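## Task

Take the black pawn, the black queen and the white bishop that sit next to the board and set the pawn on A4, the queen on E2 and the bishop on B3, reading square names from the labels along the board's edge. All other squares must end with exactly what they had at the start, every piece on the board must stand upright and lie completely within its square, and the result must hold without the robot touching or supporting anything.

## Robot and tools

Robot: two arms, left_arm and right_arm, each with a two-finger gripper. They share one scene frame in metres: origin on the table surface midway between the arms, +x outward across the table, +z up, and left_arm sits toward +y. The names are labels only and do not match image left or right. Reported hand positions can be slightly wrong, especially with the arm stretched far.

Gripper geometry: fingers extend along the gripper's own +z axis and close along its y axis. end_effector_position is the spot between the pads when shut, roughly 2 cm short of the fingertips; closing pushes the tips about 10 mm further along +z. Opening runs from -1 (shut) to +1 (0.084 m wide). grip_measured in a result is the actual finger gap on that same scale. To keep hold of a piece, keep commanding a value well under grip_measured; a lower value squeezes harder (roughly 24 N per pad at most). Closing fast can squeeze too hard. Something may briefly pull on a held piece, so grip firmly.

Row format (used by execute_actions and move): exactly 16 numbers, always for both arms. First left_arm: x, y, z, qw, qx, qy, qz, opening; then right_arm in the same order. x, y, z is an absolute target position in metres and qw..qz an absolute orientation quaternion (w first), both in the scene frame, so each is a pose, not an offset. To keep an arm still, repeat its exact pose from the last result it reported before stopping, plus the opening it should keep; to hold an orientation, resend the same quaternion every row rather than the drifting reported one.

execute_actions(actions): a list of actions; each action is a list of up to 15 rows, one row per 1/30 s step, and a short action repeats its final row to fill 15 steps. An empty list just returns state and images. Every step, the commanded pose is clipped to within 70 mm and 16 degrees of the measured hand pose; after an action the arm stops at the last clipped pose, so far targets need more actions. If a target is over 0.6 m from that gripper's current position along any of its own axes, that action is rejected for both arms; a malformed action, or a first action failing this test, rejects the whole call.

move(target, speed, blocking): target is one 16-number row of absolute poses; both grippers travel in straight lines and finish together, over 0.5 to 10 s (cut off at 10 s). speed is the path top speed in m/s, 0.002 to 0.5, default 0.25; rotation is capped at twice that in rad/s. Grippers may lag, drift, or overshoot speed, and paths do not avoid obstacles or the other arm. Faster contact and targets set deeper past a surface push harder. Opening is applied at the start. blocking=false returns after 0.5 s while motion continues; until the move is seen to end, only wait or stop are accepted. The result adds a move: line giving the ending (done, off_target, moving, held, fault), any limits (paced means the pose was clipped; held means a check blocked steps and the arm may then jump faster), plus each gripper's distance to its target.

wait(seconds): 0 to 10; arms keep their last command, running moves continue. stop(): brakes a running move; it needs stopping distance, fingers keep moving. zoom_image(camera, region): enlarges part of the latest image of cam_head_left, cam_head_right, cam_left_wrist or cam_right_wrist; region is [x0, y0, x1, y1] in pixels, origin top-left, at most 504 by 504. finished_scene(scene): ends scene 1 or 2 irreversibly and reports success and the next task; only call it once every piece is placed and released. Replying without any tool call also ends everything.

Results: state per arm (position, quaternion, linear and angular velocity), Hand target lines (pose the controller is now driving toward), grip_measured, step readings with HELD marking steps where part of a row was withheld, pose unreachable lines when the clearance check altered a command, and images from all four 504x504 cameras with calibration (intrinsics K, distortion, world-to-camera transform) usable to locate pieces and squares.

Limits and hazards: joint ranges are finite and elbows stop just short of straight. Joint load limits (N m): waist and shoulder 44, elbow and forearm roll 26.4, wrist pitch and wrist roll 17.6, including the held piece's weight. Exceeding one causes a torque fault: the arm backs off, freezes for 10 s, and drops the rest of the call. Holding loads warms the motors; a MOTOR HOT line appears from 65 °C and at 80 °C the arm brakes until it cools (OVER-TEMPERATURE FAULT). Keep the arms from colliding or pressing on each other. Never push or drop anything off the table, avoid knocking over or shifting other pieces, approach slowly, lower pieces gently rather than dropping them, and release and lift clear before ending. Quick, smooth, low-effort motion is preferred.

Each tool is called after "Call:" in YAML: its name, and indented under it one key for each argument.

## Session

Call:
execute_actions:
  actions: []

Scene clock: 0.00 s.
left_arm: end_effector_position=(+0.1663, +0.0115, +0.1257) grip_measured=+1.00 end_effector_quat_wxyz=(+0.552, +0.757, -0.342, -0.072) end_effector_velocity=(+0.001, -0.000, +0.000) end_effector_angular_velocity=(-0.000, -0.000, +0.002) | right_arm: end_effector_position=(+0.4636, -0.0823, +0.2128) grip_measured=+1.00 end_effector_quat_wxyz=(+0.031, +0.983, +0.085, +0.159) end_effector_velocity=(+0.000, +0.000, +0.000) end_effector_angular_velocity=(+0.000, -0.001, -0.000)
Joint positions: left_arm=[-0.631 -0.081 -0.384 -1.303  1.266  1.378  0.084] | right_arm=[ 0.786  0.244 -1.324 -0.303  0.871  0.689  0.084]
Joint velocities: left_arm=[ 0.001  0.    -0.    -0.001 -0.    -0.     0.   ] | right_arm=[ 0.    -0.    -0.001 -0.     0.     0.     0.   ]
Motor temperatures (°C, as the motors report them): left_arm=[26 31 34 33 30 31] | right_arm=[26 27 31 27 30 31]
Hand target (left_arm): +0.166, +0.012, +0.126; +0.552, +0.757, -0.342, -0.072
Hand target (right_arm): +0.464, -0.082, +0.213; +0.031, +0.983, +0.085, +0.159
camera_calibration (this result's frames):
cam_left_wrist: T_world_to_cam=[[-0.440137, -0.171651, 0.881371, -0.00543847], [-0.754854, 0.602309, -0.259654, 0.213801], [-0.486287, -0.77959, -0.39467, 0.272915], [0, 0, 0, 1]] pos_world=[0.29171, 0.0830539, 0.168019]
cam_right_wrist: T_world_to_cam=[[0.132052, -0.986537, 0.0964757, -0.13129], [-0.937061, -0.155979, -0.31239, 0.556845], [0.323232, -0.0491518, -0.945042, 0.1791], [0, 0, 0, 1]] pos_world=[0.481244, -0.0338632, 0.355876]

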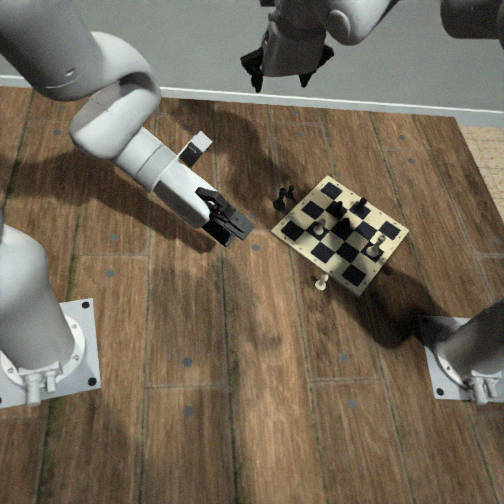

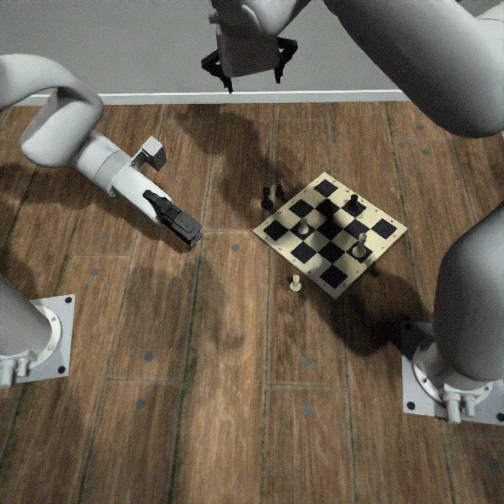

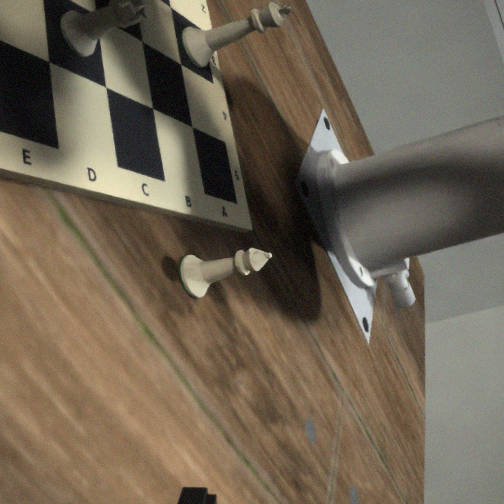

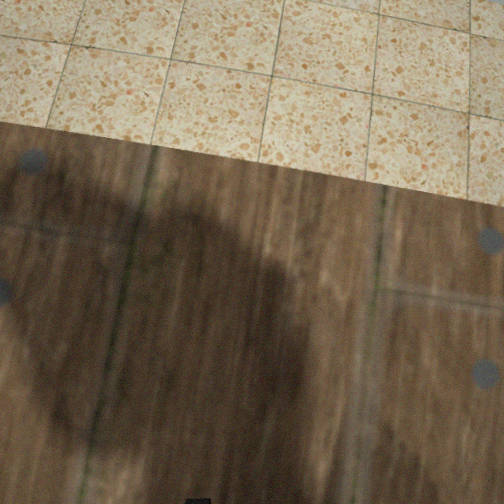

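Call:
move:
  target: [0.1663,0.15,0.1257,0.552,0.757,-0.342,-0.072,1,0.315,-0.16,0.25,0,0,1,0,-0.2]
  speed: 0.5

Scene clock: 10.40 s.
left_arm: end_effector_position=(+0.1661, +0.1501, +0.1255) grip_measured=+1.00 end_effector_quat_wxyz=(+0.552, +0.757, -0.342, -0.072) end_effector_velocity=(+0.000, +0.000, +0.000) end_effector_angular_velocity=(-0.000, -0.000, +0.000) | right_arm: end_effector_position=(+0.3151, -0.1599, +0.2501) grip_measured=-0.22 end_effector_quat_wxyz=(-0.000, +0.000, +1.000, -0.000) end_effector_velocity=(+0.000, +0.000, +0.001) end_effector_angular_velocity=(+0.001, -0.001, +0.003)
Joint positions: left_arm=[-0.082 -0.153 -0.319 -0.833  1.486  1.492  0.084] | right_arm=[ 0.767 -0.178 -1.014 -0.001  1.192 -2.471  0.035]
Joint velocities: left_arm=[ 0.001  0.    -0.001  0.001  0.001 -0.     0.   ] | right_arm=[-0.    -0.    -0.001 -0.     0.    -0.003  0.   ]
Motor temperatures (°C, as the motors report them): left_arm=[26 31 34 33 30 31] | right_arm=[26 27 33 27 30 31]
Hand target (left_arm): +0.166, +0.150, +0.125; +0.552, +0.757, -0.342, -0.072
Hand target (right_arm): +0.315, -0.160, +0.250; +0.000, +0.000, +1.000, -0.000
Off the commanded pose (left_arm): 0.000 m, 0 deg.
Off the commanded pose (right_arm): 0.000 m, 0 deg.
move: done
camera_calibration (this result's frames):
cam_left_wrist: T_world_to_cam=[[-0.439761, -0.17161, 0.881567, 0.0183757], [-0.754597, 0.602884, -0.259063, 0.129833], [-0.487025, -0.779154, -0.394621, 0.380754], [0, 0, 0, 1]] pos_world=[0.29149, 0.221545, 0.167689]
cam_right_wrist: T_world_to_cam=[[0.0219799, 0.999641, 0.0153199, 0.180639], [0.999755, -0.021939, -0.0028301, -0.249017], [-0.00249298, 0.0153784, -0.999879, 0.385259], [0, 0, 0, 1]] pos_world=[0.245946, -0.191962, 0.38174]

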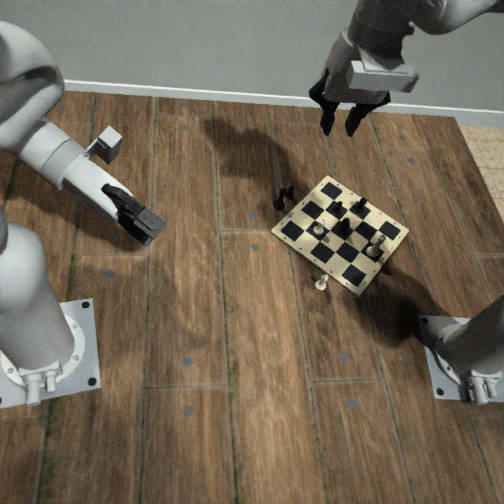

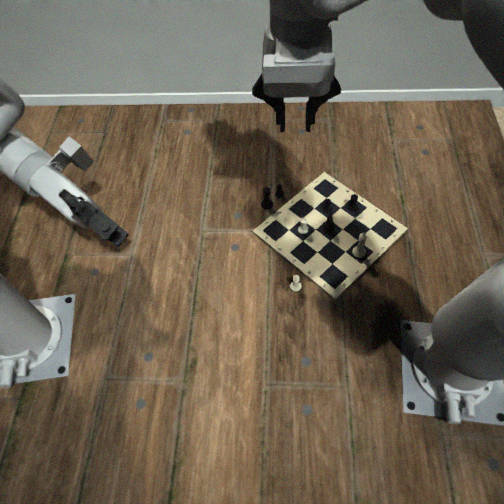

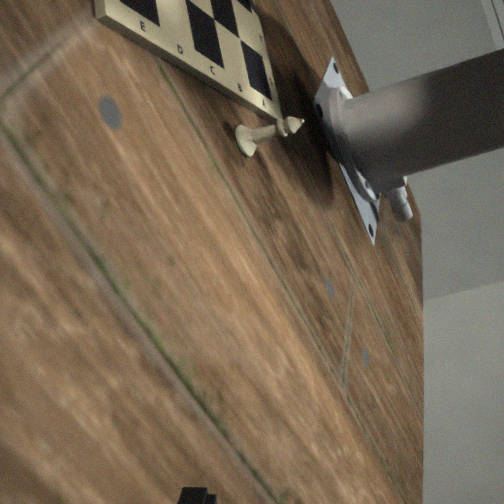

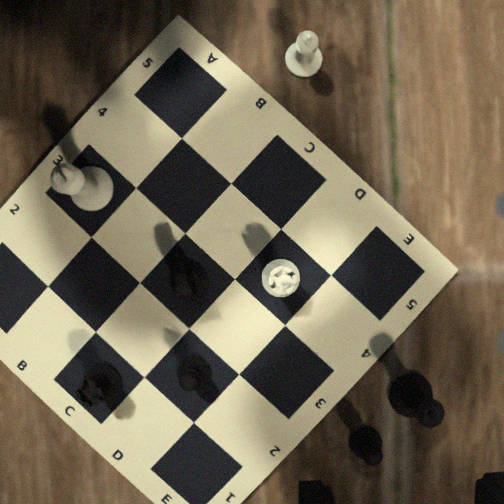

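Call:
move:
  target: [0.1663,0.15,0.1257,0.552,0.757,-0.342,-0.072,1,0.359,-0.133,0.11,0,0.383,0.924,0,-0.2]

Call:
move:
  target: [0.1663,0.15,0.1257,0.552,0.757,-0.342,-0.072,1,0.359,-0.133,0.03,0,0.383,0.924,0,-0.2]
  speed: 0.08

Call:
move:
  target: [0.1663,0.15,0.1257,0.552,0.757,-0.342,-0.072,1,0.359,-0.133,0.03,0,0.383,0.924,0,-1]

Call:
move:
  target: [0.1663,0.15,0.1257,0.552,0.757,-0.342,-0.072,1,0.359,-0.133,0.13,0,0.383,0.924,0,-1]
  speed: 0.15

Call:
move:
  target: [0.1663,0.15,0.1257,0.552,0.757,-0.342,-0.072,1,0.181,-0.262,0.13,0,0.383,0.924,0,-1]

Call:
move:
  target: [0.1663,0.15,0.1257,0.552,0.757,-0.342,-0.072,1,0.181,-0.262,0.037,0,0.383,0.924,0,-1]
  speed: 0.06

Call:
move:
  target: [0.1663,0.15,0.1257,0.552,0.757,-0.342,-0.072,1,0.181,-0.262,0.037,0,0.383,0.924,0,-0.3]

Call:
move:
  target: [0.1663,0.15,0.1257,0.552,0.757,-0.342,-0.072,1,0.181,-0.262,0.13,0,0.383,0.924,0,-0.3]

Call:
move:
  target: [0.1663,0.15,0.1257,0.552,0.757,-0.342,-0.072,1,0.331,-0.106,0.12,0,-0.383,0.924,0,-0.1]
  speed: 0.4

Scene clock: 37.60 s.
left_arm: end_effector_position=(+0.1663, +0.1500, +0.1257) grip_measured=+1.00 end_effector_quat_wxyz=(+0.552, +0.757, -0.342, -0.072) end_effector_velocity=(-0.000, -0.000, -0.000) end_effector_angular_velocity=(-0.000, -0.000, -0.003) | right_arm: end_effector_position=(+0.3593, -0.1330, +0.1104) grip_measured=-0.22 end_effector_quat_wxyz=(+0.000, +0.383, +0.924, +0.000) end_effector_velocity=(-0.001, -0.000, -0.002) end_effector_angular_velocity=(-0.002, +0.002, -0.002)
Joint positions: left_arm=[-0.082 -0.153 -0.32  -0.833  1.487  1.492  0.084] | right_arm=[ 0.753  0.157 -0.974 -0.     0.816 -1.699  0.035]
Joint velocities: left_arm=[-0.002  0.     0.     0.     0.     0.     0.   ] | right_arm=[ 0.001  0.002  0.002 -0.    -0.001  0.003 -0.   ]
Motor temperatures (°C, as the motors report them): left_arm=[26 31 35 33 30 31] | right_arm=[26 27 34 27 31 31]
Hand target (left_arm): +0.166, +0.150, +0.126; +0.552, +0.757, -0.342, -0.072
Hand target (right_arm): +0.359, -0.133, +0.110; +0.000, +0.383, +0.924, -0.000
Off the commanded pose (left_arm): 0.000 m, 0 deg.
Off the commanded pose (right_arm): 0.001 m, 0 deg.
move: done
camera_calibration (this result's frames):
cam_left_wrist: T_world_to_cam=[[-0.440047, -0.170636, 0.881613, 0.0181508], [-0.754501, 0.602616, -0.259964, 0.130277], [-0.486915, -0.779575, -0.393925, 0.380856], [0, 0, 0, 1]] pos_world=[0.291726, 0.221496, 0.167894]
cam_right_wrist: T_world_to_cam=[[0.722274, 0.691388, 0.0174157, -0.137862], [0.69152, -0.722353, -0.00235933, -0.275449], [0.0109491, 0.0137474, -0.999846, 0.240237], [0, 0, 0, 1]] pos_world=[0.287422, -0.106958, 0.241951]

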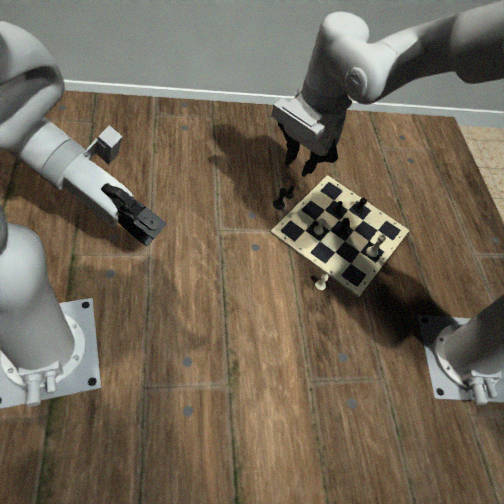

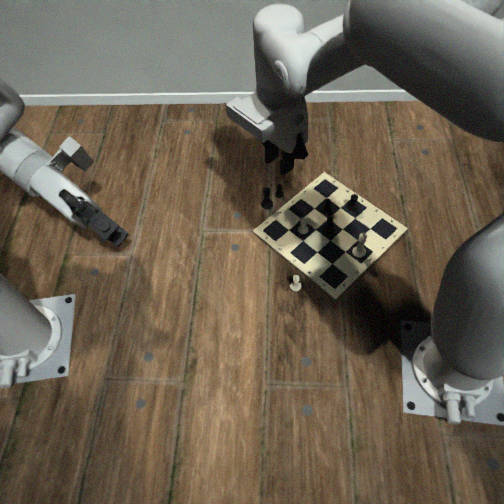

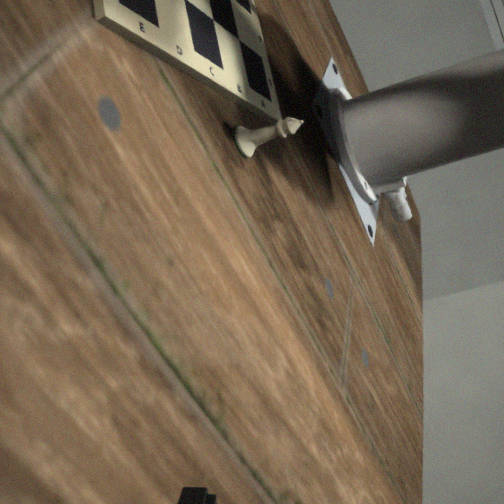

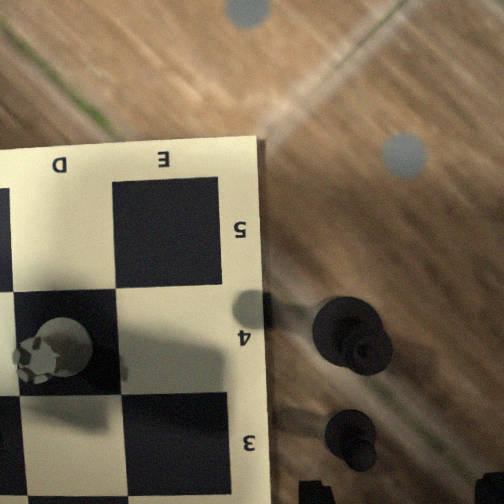

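Scene clock: 38.97 s.
left_arm: end_effector_position=(+0.1663, +0.1500, +0.1257) grip_measured=+1.00 end_effector_quat_wxyz=(+0.552, +0.757, -0.342, -0.072) end_effector_velocity=(+0.001, -0.000, +0.000) end_effector_angular_velocity=(-0.001, -0.001, +0.001) | right_arm: end_effector_position=(+0.3593, -0.1329, +0.0304) grip_measured=-0.22 end_effector_quat_wxyz=(+0.000, +0.383, +0.924, +0.000) end_effector_velocity=(-0.002, -0.002, -0.002) end_effector_angular_velocity=(-0.004, +0.005, -0.001)
Joint positions: left_arm=[-0.082 -0.153 -0.32  -0.833  1.487  1.492  0.084] | right_arm=[ 0.754  0.326 -0.931 -0.     0.604 -1.699  0.035]
Joint velocities: left_arm=[ 0.001  0.    -0.001 -0.001  0.     0.     0.   ] | right_arm=[-0.     0.002  0.004  0.001  0.     0.    -0.   ]
Motor temperatures (°C, as the motors report them): left_arm=[26 31 35 33 30 31] | right_arm=[26 27 34 27 31 31]
Hand target (left_arm): +0.166, +0.150, +0.126; +0.552, +0.757, -0.342, -0.072
Hand target (right_arm): +0.359, -0.133, +0.030; +0.000, +0.383, +0.924, -0.000
Off the commanded pose (left_arm): 0.000 m, 0 deg.
Off the commanded pose (right_arm): 0.001 m, 0 deg.
move: done
camera_calibration (this result's frames):
cam_left_wrist: T_world_to_cam=[[-0.440047, -0.170635, 0.881613, 0.0181511], [-0.754501, 0.602617, -0.259965, 0.130277], [-0.486916, -0.779575, -0.393924, 0.380856], [0, 0, 0, 1]] pos_world=[0.291727, 0.221496, 0.167894]
cam_right_wrist: T_world_to_cam=[[0.722276, 0.691388, 0.0173058, -0.136589], [0.69152, -0.722353, -0.0024193, -0.275583], [0.0108282, 0.0137147, -0.999847, 0.160286], [0, 0, 0, 1]] pos_world=[0.28749, -0.106831, 0.161959]

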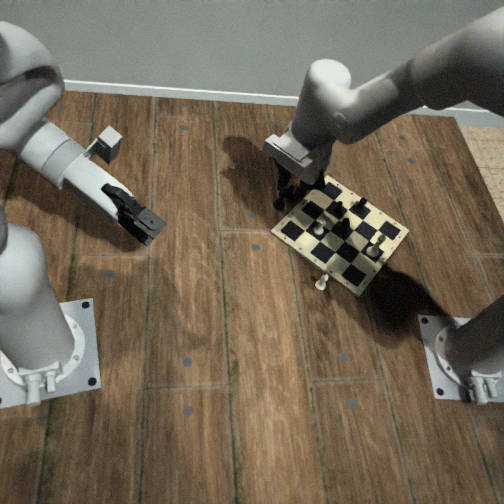

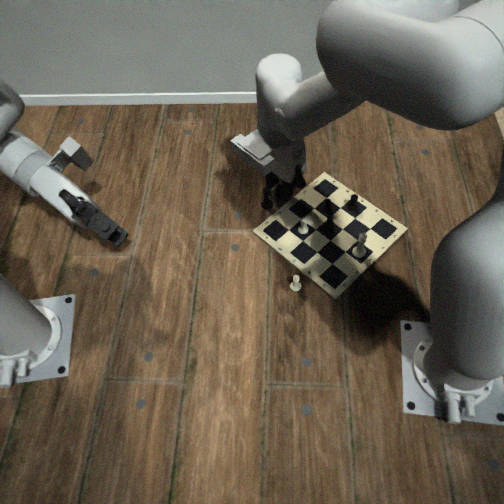

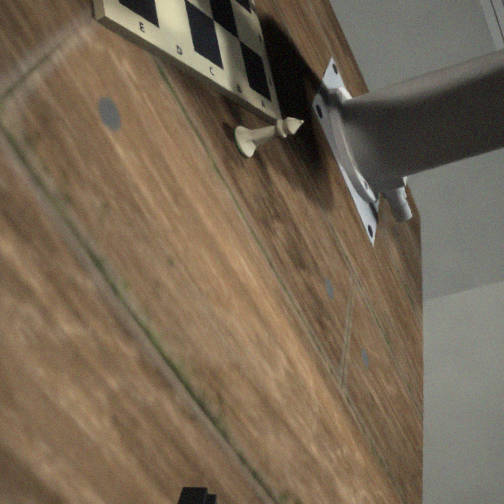

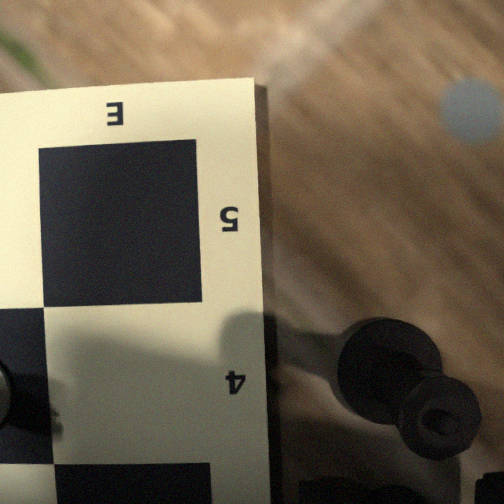

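Scene clock: 39.67 s.
left_arm: end_effector_position=(+0.1663, +0.1500, +0.1257) grip_measured=+1.00 end_effector_quat_wxyz=(+0.552, +0.757, -0.342, -0.072) end_effector_velocity=(+0.000, -0.000, +0.000) end_effector_angular_velocity=(-0.000, -0.001, +0.001) | right_arm: end_effector_position=(+0.3592, -0.1329, +0.0302) grip_measured=-0.78 end_effector_quat_wxyz=(+0.000, +0.383, +0.924, +0.000) end_effector_velocity=(+0.000, +0.000, +0.000) end_effector_angular_velocity=(+0.001, -0.000, -0.001)
Joint positions: left_arm=[-0.082 -0.153 -0.32  -0.833  1.487  1.492  0.084] | right_arm=[ 0.754  0.326 -0.931 -0.     0.604 -1.699  0.01 ]
Joint velocities: left_arm=[ 0.    -0.    -0.001 -0.001  0.     0.     0.   ] | right_arm=[-0.    -0.    -0.     0.001  0.     0.    -0.   ]
Motor temperatures (°C, as the motors report them): left_arm=[26 31 35 33 30 31] | right_arm=[26 27 34 27 31 31]
Hand target (left_arm): +0.166, +0.150, +0.126; +0.552, +0.757, -0.342, -0.072
Hand target (right_arm): +0.359, -0.133, +0.030; +0.000, +0.383, +0.924, -0.000
Off the commanded pose (left_arm): 0.000 m, 0 deg.
Off the commanded pose (right_arm): 0.000 m, 0 deg.
move: done
camera_calibration (this result's frames):
cam_left_wrist: T_world_to_cam=[[-0.440047, -0.170635, 0.881613, 0.0181511], [-0.754501, 0.602617, -0.259965, 0.130277], [-0.486916, -0.779575, -0.393924, 0.380856], [0, 0, 0, 1]] pos_world=[0.291727, 0.221496, 0.167894]
cam_right_wrist: T_world_to_cam=[[0.722158, 0.691525, 0.0167579, -0.136393], [0.691652, -0.722225, -0.00271892, -0.275529], [0.0102228, 0.0135541, -0.999856, 0.160265], [0, 0, 0, 1]] pos_world=[0.287429, -0.106847, 0.161779]

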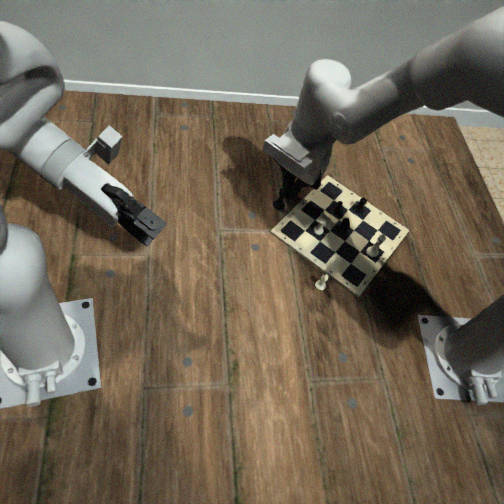

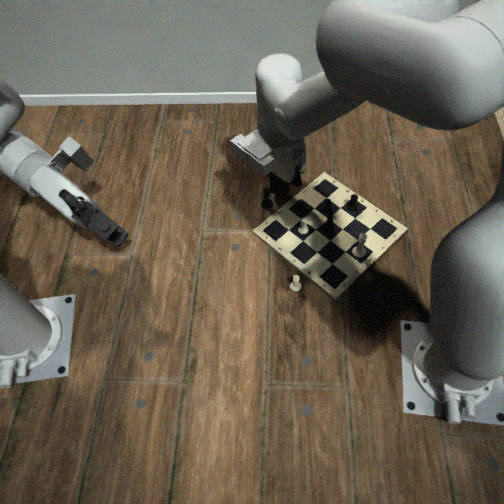

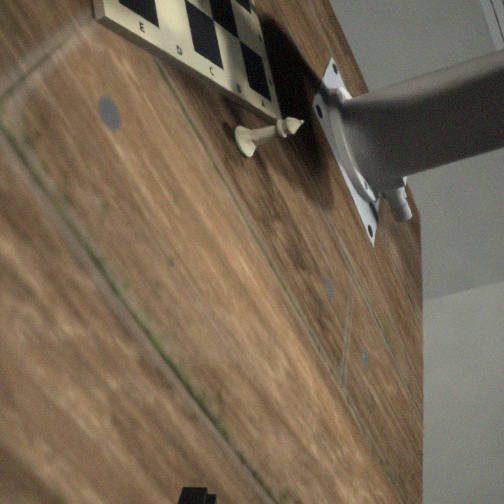

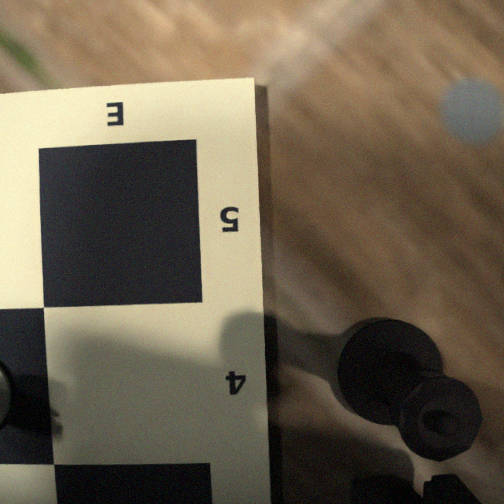

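Scene clock: 40.77 s.
left_arm: end_effector_position=(+0.1663, +0.1500, +0.1257) grip_measured=+1.00 end_effector_quat_wxyz=(+0.552, +0.757, -0.342, -0.072) end_effector_velocity=(-0.001, +0.000, -0.000) end_effector_angular_velocity=(-0.000, +0.001, +0.000) | right_arm: end_effector_position=(+0.3588, -0.1331, +0.1295) grip_measured=-0.78 end_effector_quat_wxyz=(-0.000, +0.383, +0.924, -0.000) end_effector_velocity=(+0.003, +0.002, +0.006) end_effector_angular_velocity=(+0.007, -0.010, +0.001)
Joint positions: left_arm=[-0.082 -0.153 -0.32  -0.833  1.487  1.492  0.084] | right_arm=[ 0.754  0.125 -0.995  0.     0.871 -1.7    0.01 ]
Joint velocities: left_arm=[0.    0.    0.002 0.    0.    0.    0.   ] | right_arm=[ 0.    -0.005 -0.008 -0.001  0.001 -0.    -0.   ]
Motor temperatures (°C, as the motors report them): left_arm=[26 31 35 33 30 31] | right_arm=[26 27 34 27 31 31]
Hand target (left_arm): +0.166, +0.150, +0.126; +0.552, +0.757, -0.342, -0.072
Hand target (right_arm): +0.359, -0.133, +0.130; -0.000, +0.383, +0.924, +0.000
Off the commanded pose (left_arm): 0.000 m, 0 deg.
Off the commanded pose (right_arm): 0.001 m, 0 deg.
move: done
camera_calibration (this result's frames):
cam_left_wrist: T_world_to_cam=[[-0.440047, -0.170635, 0.881613, 0.0181512], [-0.754501, 0.602617, -0.259965, 0.130277], [-0.486916, -0.779575, -0.393924, 0.380856], [0, 0, 0, 1]] pos_world=[0.291727, 0.221496, 0.167894]
cam_right_wrist: T_world_to_cam=[[0.721991, 0.69174, 0.0149671, -0.137317], [0.691849, -0.722035, -0.00321913, -0.275091], [0.00857997, 0.0126792, -0.999883, 0.260014], [0, 0, 0, 1]] pos_world=[0.287232, -0.106934, 0.261153]

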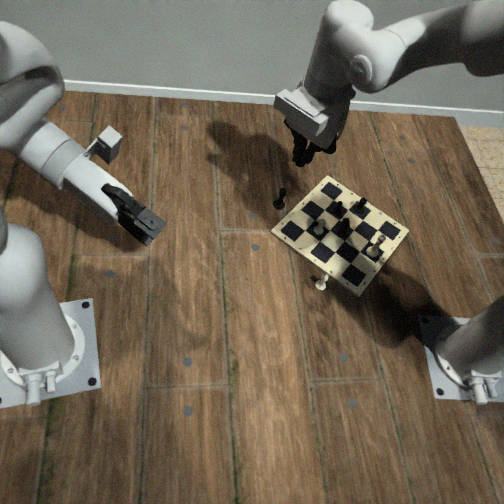

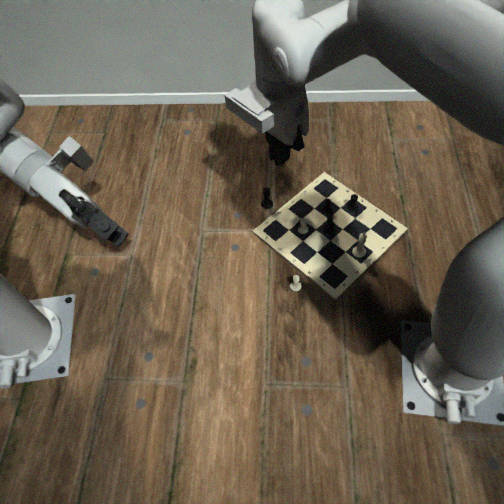

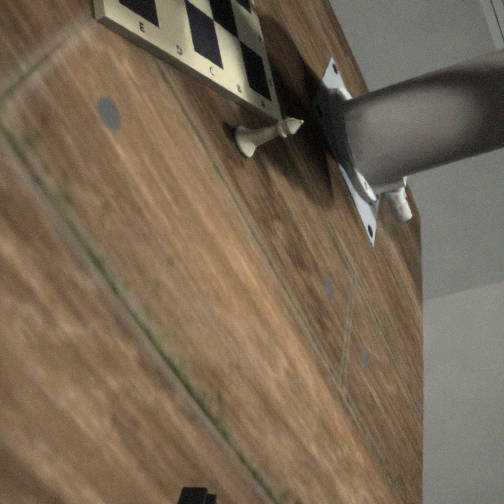

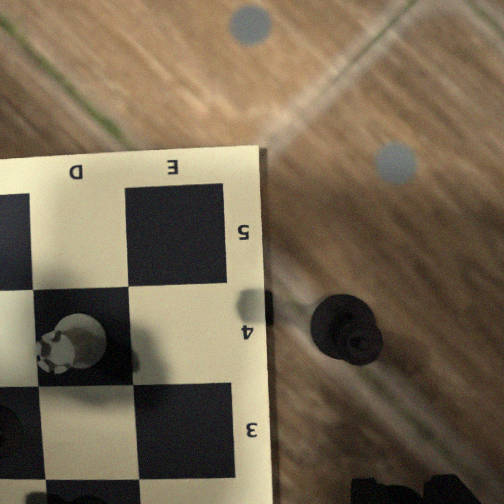

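Scene clock: 42.13 s.
left_arm: end_effector_position=(+0.1663, +0.1500, +0.1257) grip_measured=+1.00 end_effector_quat_wxyz=(+0.552, +0.757, -0.342, -0.072) end_effector_velocity=(+0.000, +0.000, +0.000) end_effector_angular_velocity=(+0.000, -0.001, +0.001) | right_arm: end_effector_position=(+0.1810, -0.2618, +0.1303) grip_measured=-0.78 end_effector_quat_wxyz=(-0.000, +0.383, +0.924, -0.000) end_effector_velocity=(-0.002, -0.002, -0.002) end_effector_angular_velocity=(-0.004, +0.005, -0.000)
Joint positions: left_arm=[-0.082 -0.153 -0.32  -0.833  1.487  1.492  0.084] | right_arm=[ 0.779 -0.7   -0.247  0.     0.947 -1.674  0.01 ]
Joint velocities: left_arm=[ 0.001 -0.    -0.001  0.    -0.     0.     0.   ] | right_arm=[-0.    -0.004  0.006 -0.     0.005  0.     0.   ]
Motor temperatures (°C, as the motors report them): left_arm=[26 31 35 33 30 31] | right_arm=[26 27 34 27 31 31]
Hand target (left_arm): +0.166, +0.150, +0.126; +0.552, +0.757, -0.342, -0.072
Hand target (right_arm): +0.181, -0.262, +0.130; -0.000, +0.383, +0.924, +0.000
Off the commanded pose (left_arm): 0.000 m, 0 deg.
Off the commanded pose (right_arm): 0.000 m, 0 deg.
move: done
camera_calibration (this result's frames):
cam_left_wrist: T_world_to_cam=[[-0.440047, -0.170635, 0.881613, 0.0181512], [-0.754501, 0.602617, -0.259965, 0.130277], [-0.486916, -0.779575, -0.393924, 0.380856], [0, 0, 0, 1]] pos_world=[0.291727, 0.221496, 0.167894]
cam_right_wrist: T_world_to_cam=[[0.722136, 0.691572, 0.0157661, 0.0798756], [0.691688, -0.722191, -0.00291433, -0.245097], [0.00937065, 0.0130098, -0.999871, 0.263935], [0, 0, 0, 1]] pos_world=[0.109376, -0.23568, 0.261928]

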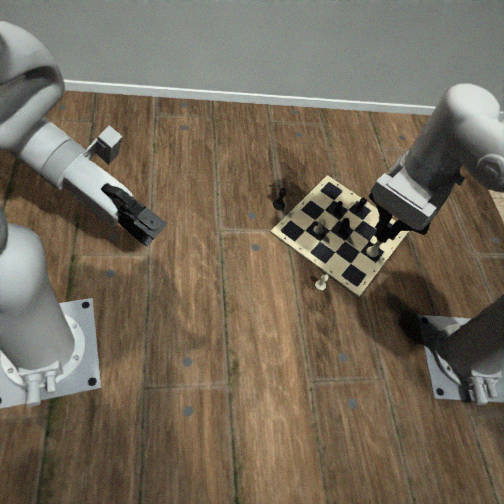

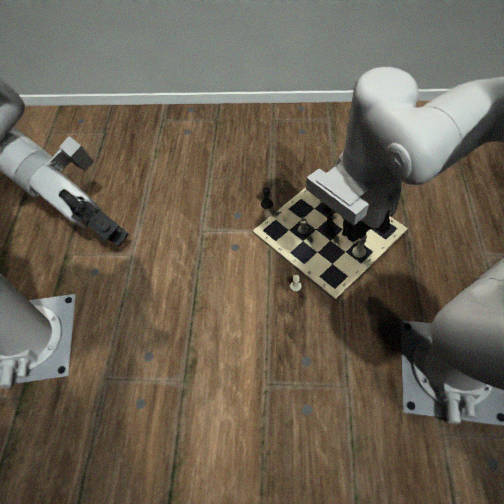

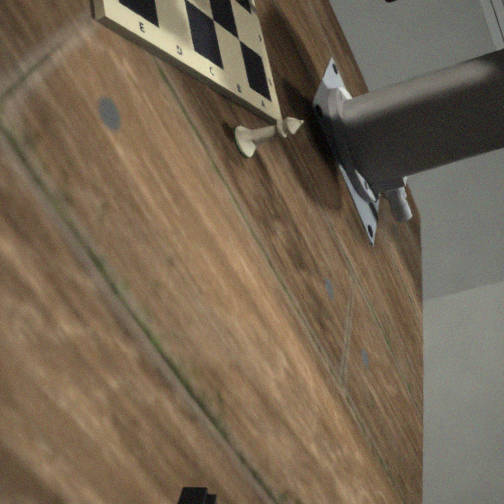

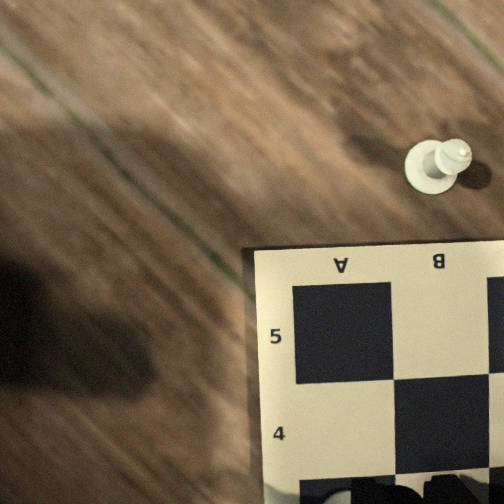

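Scene clock: 44.00 s.
left_arm: end_effector_position=(+0.1663, +0.1500, +0.1257) grip_measured=+1.00 end_effector_quat_wxyz=(+0.552, +0.757, -0.342, -0.072) end_effector_velocity=(+0.000, +0.000, +0.000) end_effector_angular_velocity=(-0.000, -0.000, +0.001) | right_arm: end_effector_position=(+0.1812, -0.2620, +0.0371) grip_measured=-0.78 end_effector_quat_wxyz=(+0.000, +0.383, +0.924, +0.000) end_effector_velocity=(+0.001, +0.000, +0.000) end_effector_angular_velocity=(+0.001, -0.002, -0.000)
Joint positions: left_arm=[-0.082 -0.153 -0.32  -0.833  1.487  1.492  0.084] | right_arm=[ 0.778 -0.366 -0.135 -0.001  0.5   -1.673  0.01 ]
Joint velocities: left_arm=[ 0.001  0.    -0.001 -0.     0.    -0.     0.   ] | right_arm=[-0.001  0.001 -0.    -0.    -0.003 -0.     0.   ]
Motor temperatures (°C, as the motors report them): left_arm=[26 31 35 33 30 31] | right_arm=[26 27 34 27 31 31]
Hand target (left_arm): +0.166, +0.150, +0.126; +0.552, +0.757, -0.342, -0.072
Hand target (right_arm): +0.181, -0.262, +0.037; +0.000, +0.383, +0.924, -0.000
Off the commanded pose (left_arm): 0.000 m, 0 deg.
Off the commanded pose (right_arm): 0.000 m, 0 deg.
move: done
camera_calibration (this result's frames):
cam_left_wrist: T_world_to_cam=[[-0.440047, -0.170635, 0.881613, 0.0181512], [-0.754501, 0.602617, -0.259965, 0.130277], [-0.486916, -0.779575, -0.393924, 0.380856], [0, 0, 0, 1]] pos_world=[0.291727, 0.221496, 0.167894]
cam_right_wrist: T_world_to_cam=[[0.722441, 0.691229, 0.0167739, 0.0811403], [0.691351, -0.722515, -0.00223977, -0.245743], [0.0105712, 0.0132148, -0.999857, 0.170599], [0, 0, 0, 1]] pos_world=[0.109472, -0.235894, 0.168663]

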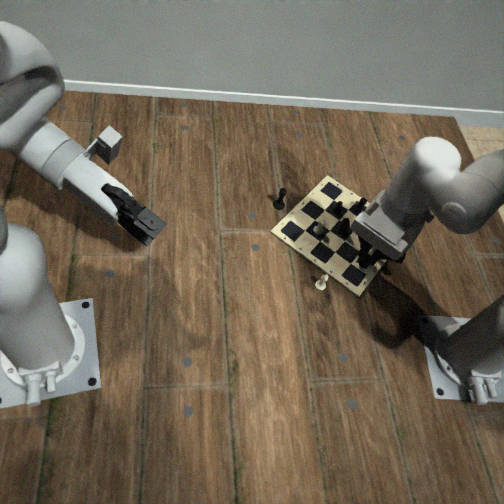

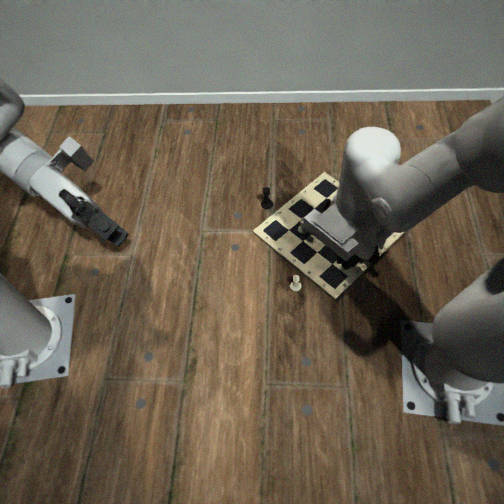

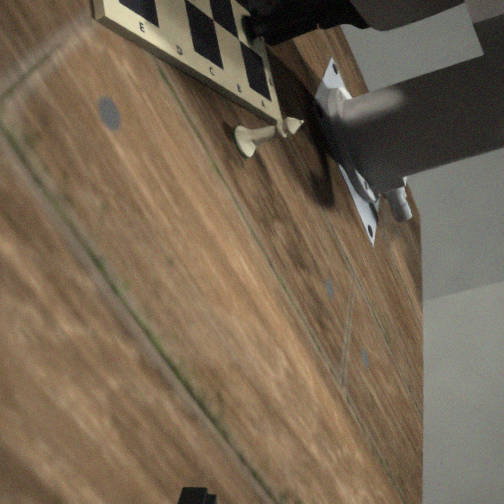

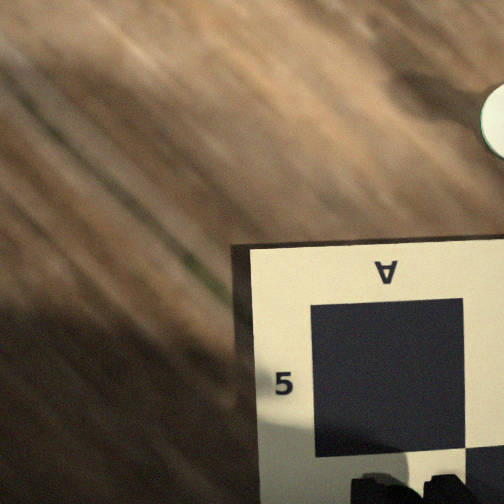

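Scene clock: 44.70 s.
left_arm: end_effector_position=(+0.1663, +0.1500, +0.1257) grip_measured=+1.00 end_effector_quat_wxyz=(+0.552, +0.757, -0.342, -0.072) end_effector_velocity=(-0.000, +0.000, -0.000) end_effector_angular_velocity=(+0.001, -0.000, +0.000) | right_arm: end_effector_position=(+0.1810, -0.2620, +0.0370) grip_measured=-0.32 end_effector_quat_wxyz=(+0.000, +0.383, +0.924, +0.000) end_effector_velocity=(+0.000, +0.000, +0.000) end_effector_angular_velocity=(-0.000, -0.000, +0.001)
Joint positions: left_arm=[-0.082 -0.153 -0.32  -0.833  1.487  1.492  0.084] | right_arm=[ 0.779 -0.366 -0.135  0.     0.5   -1.674  0.03 ]
Joint velocities: left_arm=[ 0.001  0.     0.     0.001 -0.     0.     0.   ] | right_arm=[ 0.    -0.    -0.001 -0.     0.001 -0.    -0.   ]
Motor temperatures (°C, as the motors report them): left_arm=[26 31 35 33 30 31] | right_arm=[26 27 34 27 31 31]
Hand target (left_arm): +0.166, +0.150, +0.126; +0.552, +0.757, -0.342, -0.072
Hand target (right_arm): +0.181, -0.262, +0.037; +0.000, +0.383, +0.924, -0.000
Off the commanded pose (left_arm): 0.000 m, 0 deg.
Off the commanded pose (right_arm): 0.000 m, 0 deg.
move: done
camera_calibration (this result's frames):
cam_left_wrist: T_world_to_cam=[[-0.440047, -0.170635, 0.881613, 0.0181511], [-0.754501, 0.602617, -0.259965, 0.130277], [-0.486916, -0.779575, -0.393924, 0.380856], [0, 0, 0, 1]] pos_world=[0.291727, 0.221496, 0.167894]
cam_right_wrist: T_world_to_cam=[[0.722155, 0.691542, 0.0161778, 0.0814717], [0.691662, -0.722216, -0.00278535, -0.245528], [0.00975767, 0.013201, -0.999865, 0.170613], [0, 0, 0, 1]] pos_world=[0.109323, -0.235918, 0.168589]

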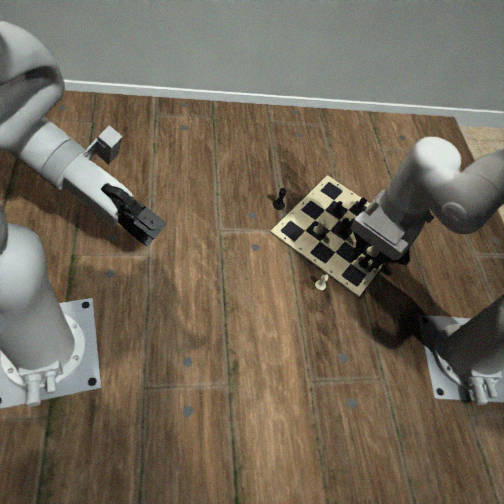

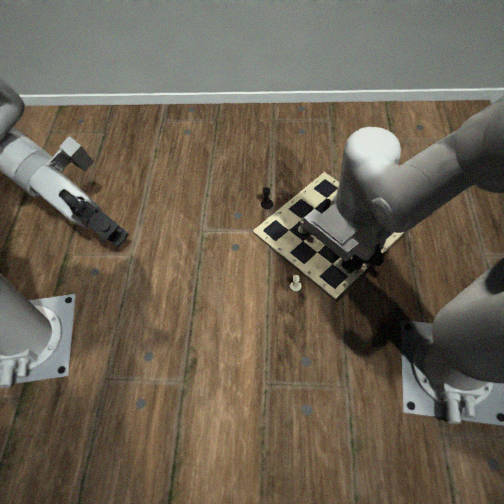

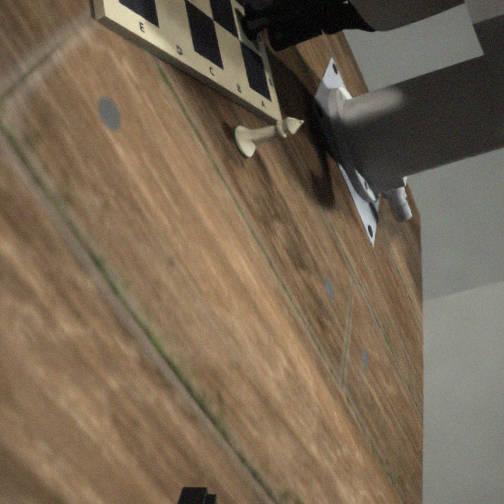

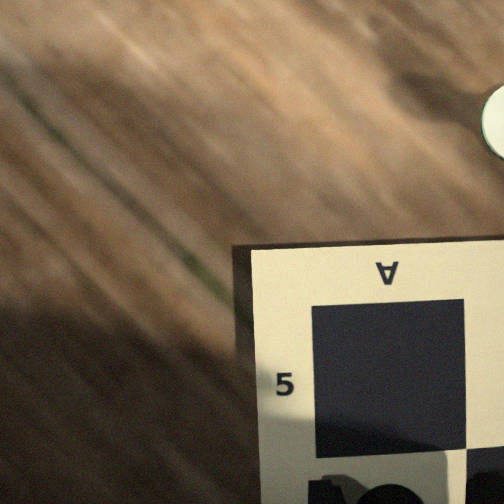

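Scene clock: 45.57 s.
left_arm: end_effector_position=(+0.1663, +0.1500, +0.1257) grip_measured=+1.00 end_effector_quat_wxyz=(+0.552, +0.757, -0.342, -0.072) end_effector_velocity=(-0.000, +0.000, -0.000) end_effector_angular_velocity=(-0.000, +0.000, +0.001) | right_arm: end_effector_position=(+0.1806, -0.2621, +0.1295) grip_measured=-0.32 end_effector_quat_wxyz=(-0.001, +0.383, +0.924, -0.001) end_effector_velocity=(+0.003, +0.002, +0.004) end_effector_angular_velocity=(+0.007, -0.009, -0.001)
Joint positions: left_arm=[-0.082 -0.153 -0.32  -0.833  1.487  1.492  0.084] | right_arm=[ 0.779 -0.7   -0.245  0.001  0.946 -1.675  0.03 ]
Joint velocities: left_arm=[ 0.001 -0.     0.    -0.    -0.     0.     0.   ] | right_arm=[-0.    -0.004 -0.006  0.    -0.001  0.    -0.   ]
Motor temperatures (°C, as the motors report them): left_arm=[26 31 35 33 30 31] | right_arm=[26 27 34 27 31 31]
Hand target (left_arm): +0.166, +0.150, +0.126; +0.552, +0.757, -0.342, -0.072
Hand target (right_arm): +0.181, -0.262, +0.130; -0.000, +0.383, +0.924, +0.000
Off the commanded pose (left_arm): 0.000 m, 0 deg.
Off the commanded pose (right_arm): 0.001 m, 0 deg.
move: done
camera_calibration (this result's frames):
cam_left_wrist: T_world_to_cam=[[-0.440047, -0.170635, 0.881613, 0.0181512], [-0.754501, 0.602617, -0.259965, 0.130278], [-0.486916, -0.779575, -0.393924, 0.380856], [0, 0, 0, 1]] pos_world=[0.291727, 0.221496, 0.167894]
cam_right_wrist: T_world_to_cam=[[0.721888, 0.691859, 0.0144377, 0.0807317], [0.691963, -0.721924, -0.003438, -0.244975], [0.00804434, 0.0124722, -0.99989, 0.263176], [0, 0, 0, 1]] pos_world=[0.109117, -0.235991, 0.26114]

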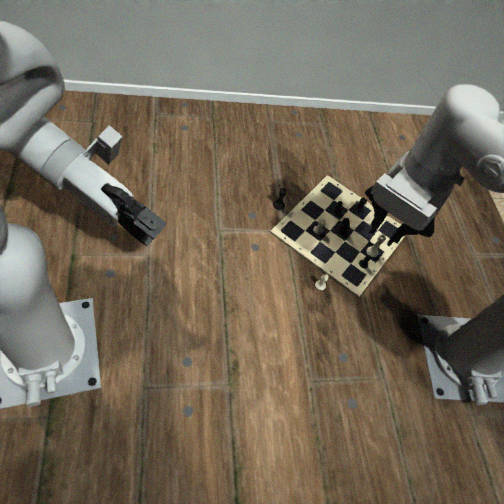

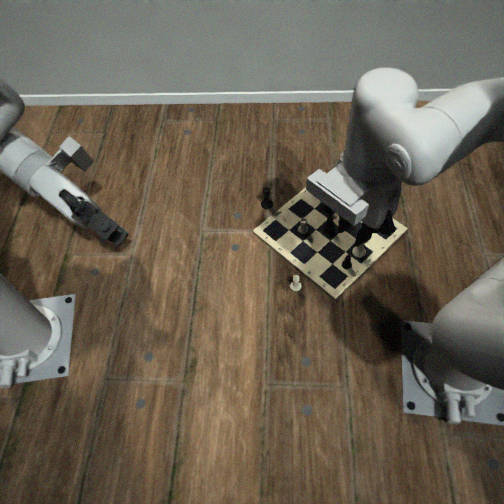

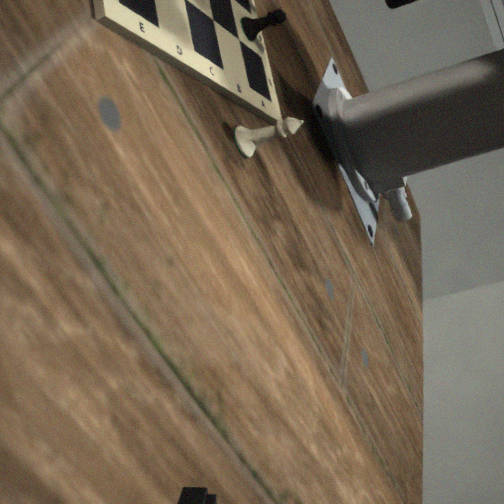

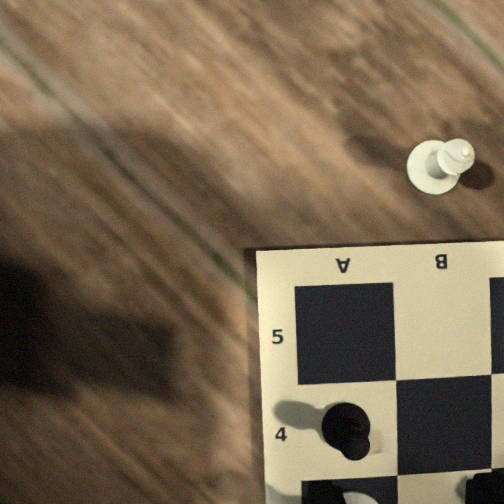

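Scene clock: 47.97 s.
left_arm: end_effector_position=(+0.1663, +0.1500, +0.1257) grip_measured=+1.00 end_effector_quat_wxyz=(+0.552, +0.757, -0.342, -0.072) end_effector_velocity=(+0.000, +0.000, -0.000) end_effector_angular_velocity=(-0.000, +0.000, +0.001) | right_arm: end_effector_position=(+0.3310, -0.1062, +0.1197) grip_measured=-0.11 end_effector_quat_wxyz=(+0.000, -0.383, +0.924, -0.000) end_effector_velocity=(+0.001, +0.001, +0.000) end_effector_angular_velocity=(+0.002, -0.001, +0.003)
Joint positions: left_arm=[-0.082 -0.153 -0.32  -0.833  1.487  1.492  0.084] | right_arm=[ 0.835  0.128 -0.967 -0.     0.839 -3.189  0.039]
Joint velocities: left_arm=[ 0.001  0.     0.001 -0.001 -0.     0.     0.   ] | right_arm=[ 0.     0.001 -0.002  0.001 -0.001 -0.004 -0.   ]
Motor temperatures (°C, as the motors report them): left_arm=[26 31 35 33 30 31] | right_arm=[26 27 34 27 31 31]
Hand target (left_arm): +0.166, +0.150, +0.126; +0.552, +0.757, -0.342, -0.072
Hand target (right_arm): +0.331, -0.106, +0.120; -0.000, -0.383, +0.924, -0.000
Off the commanded pose (left_arm): 0.000 m, 0 deg.
Off the commanded pose (right_arm): 0.000 m, 0 deg.
move: done
camera_calibration (this result's frames):
cam_left_wrist: T_world_to_cam=[[-0.440047, -0.170635, 0.881613, 0.0181512], [-0.754501, 0.602617, -0.259965, 0.130278], [-0.486916, -0.779575, -0.393924, 0.380856], [0, 0, 0, 1]] pos_world=[0.291727, 0.221496, 0.167894]
cam_right_wrist: T_world_to_cam=[[-0.691894, 0.72182, 0.0160801, 0.335368], [0.721879, 0.692013, -0.00281922, -0.096336], [-0.0131626, 0.0096573, -0.999867, 0.256979], [0, 0, 0, 1]] pos_world=[0.304964, -0.177891, 0.251281]

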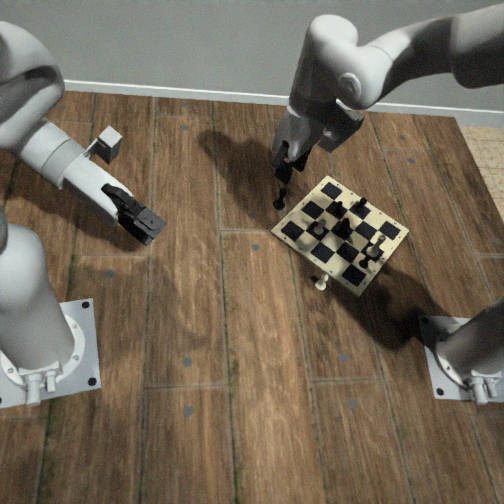

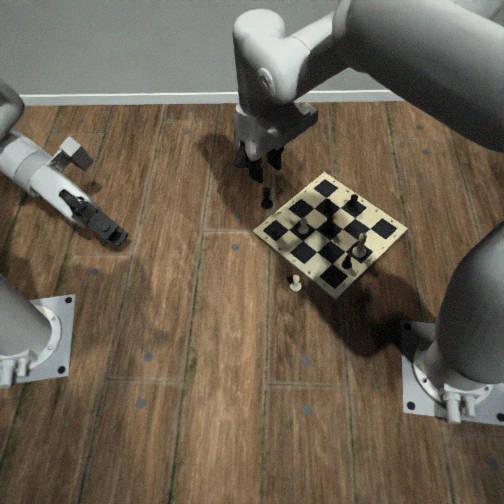

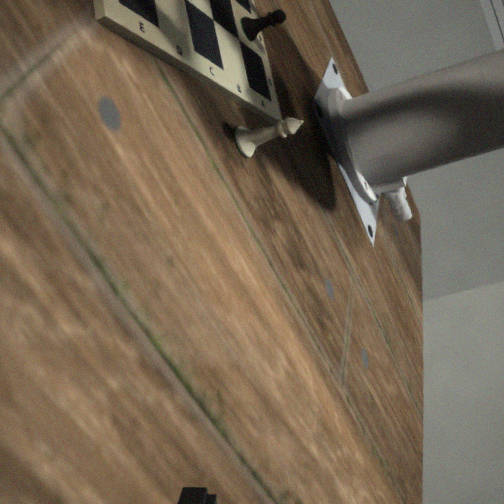

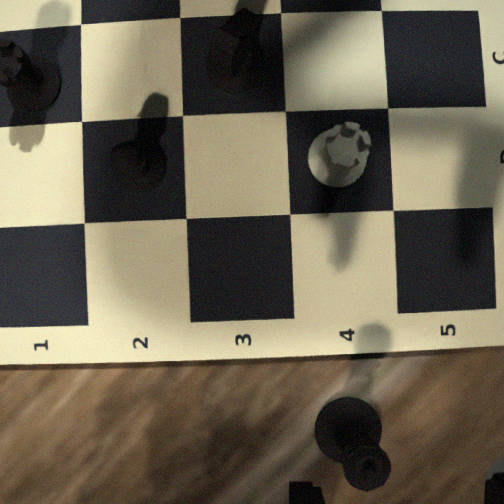

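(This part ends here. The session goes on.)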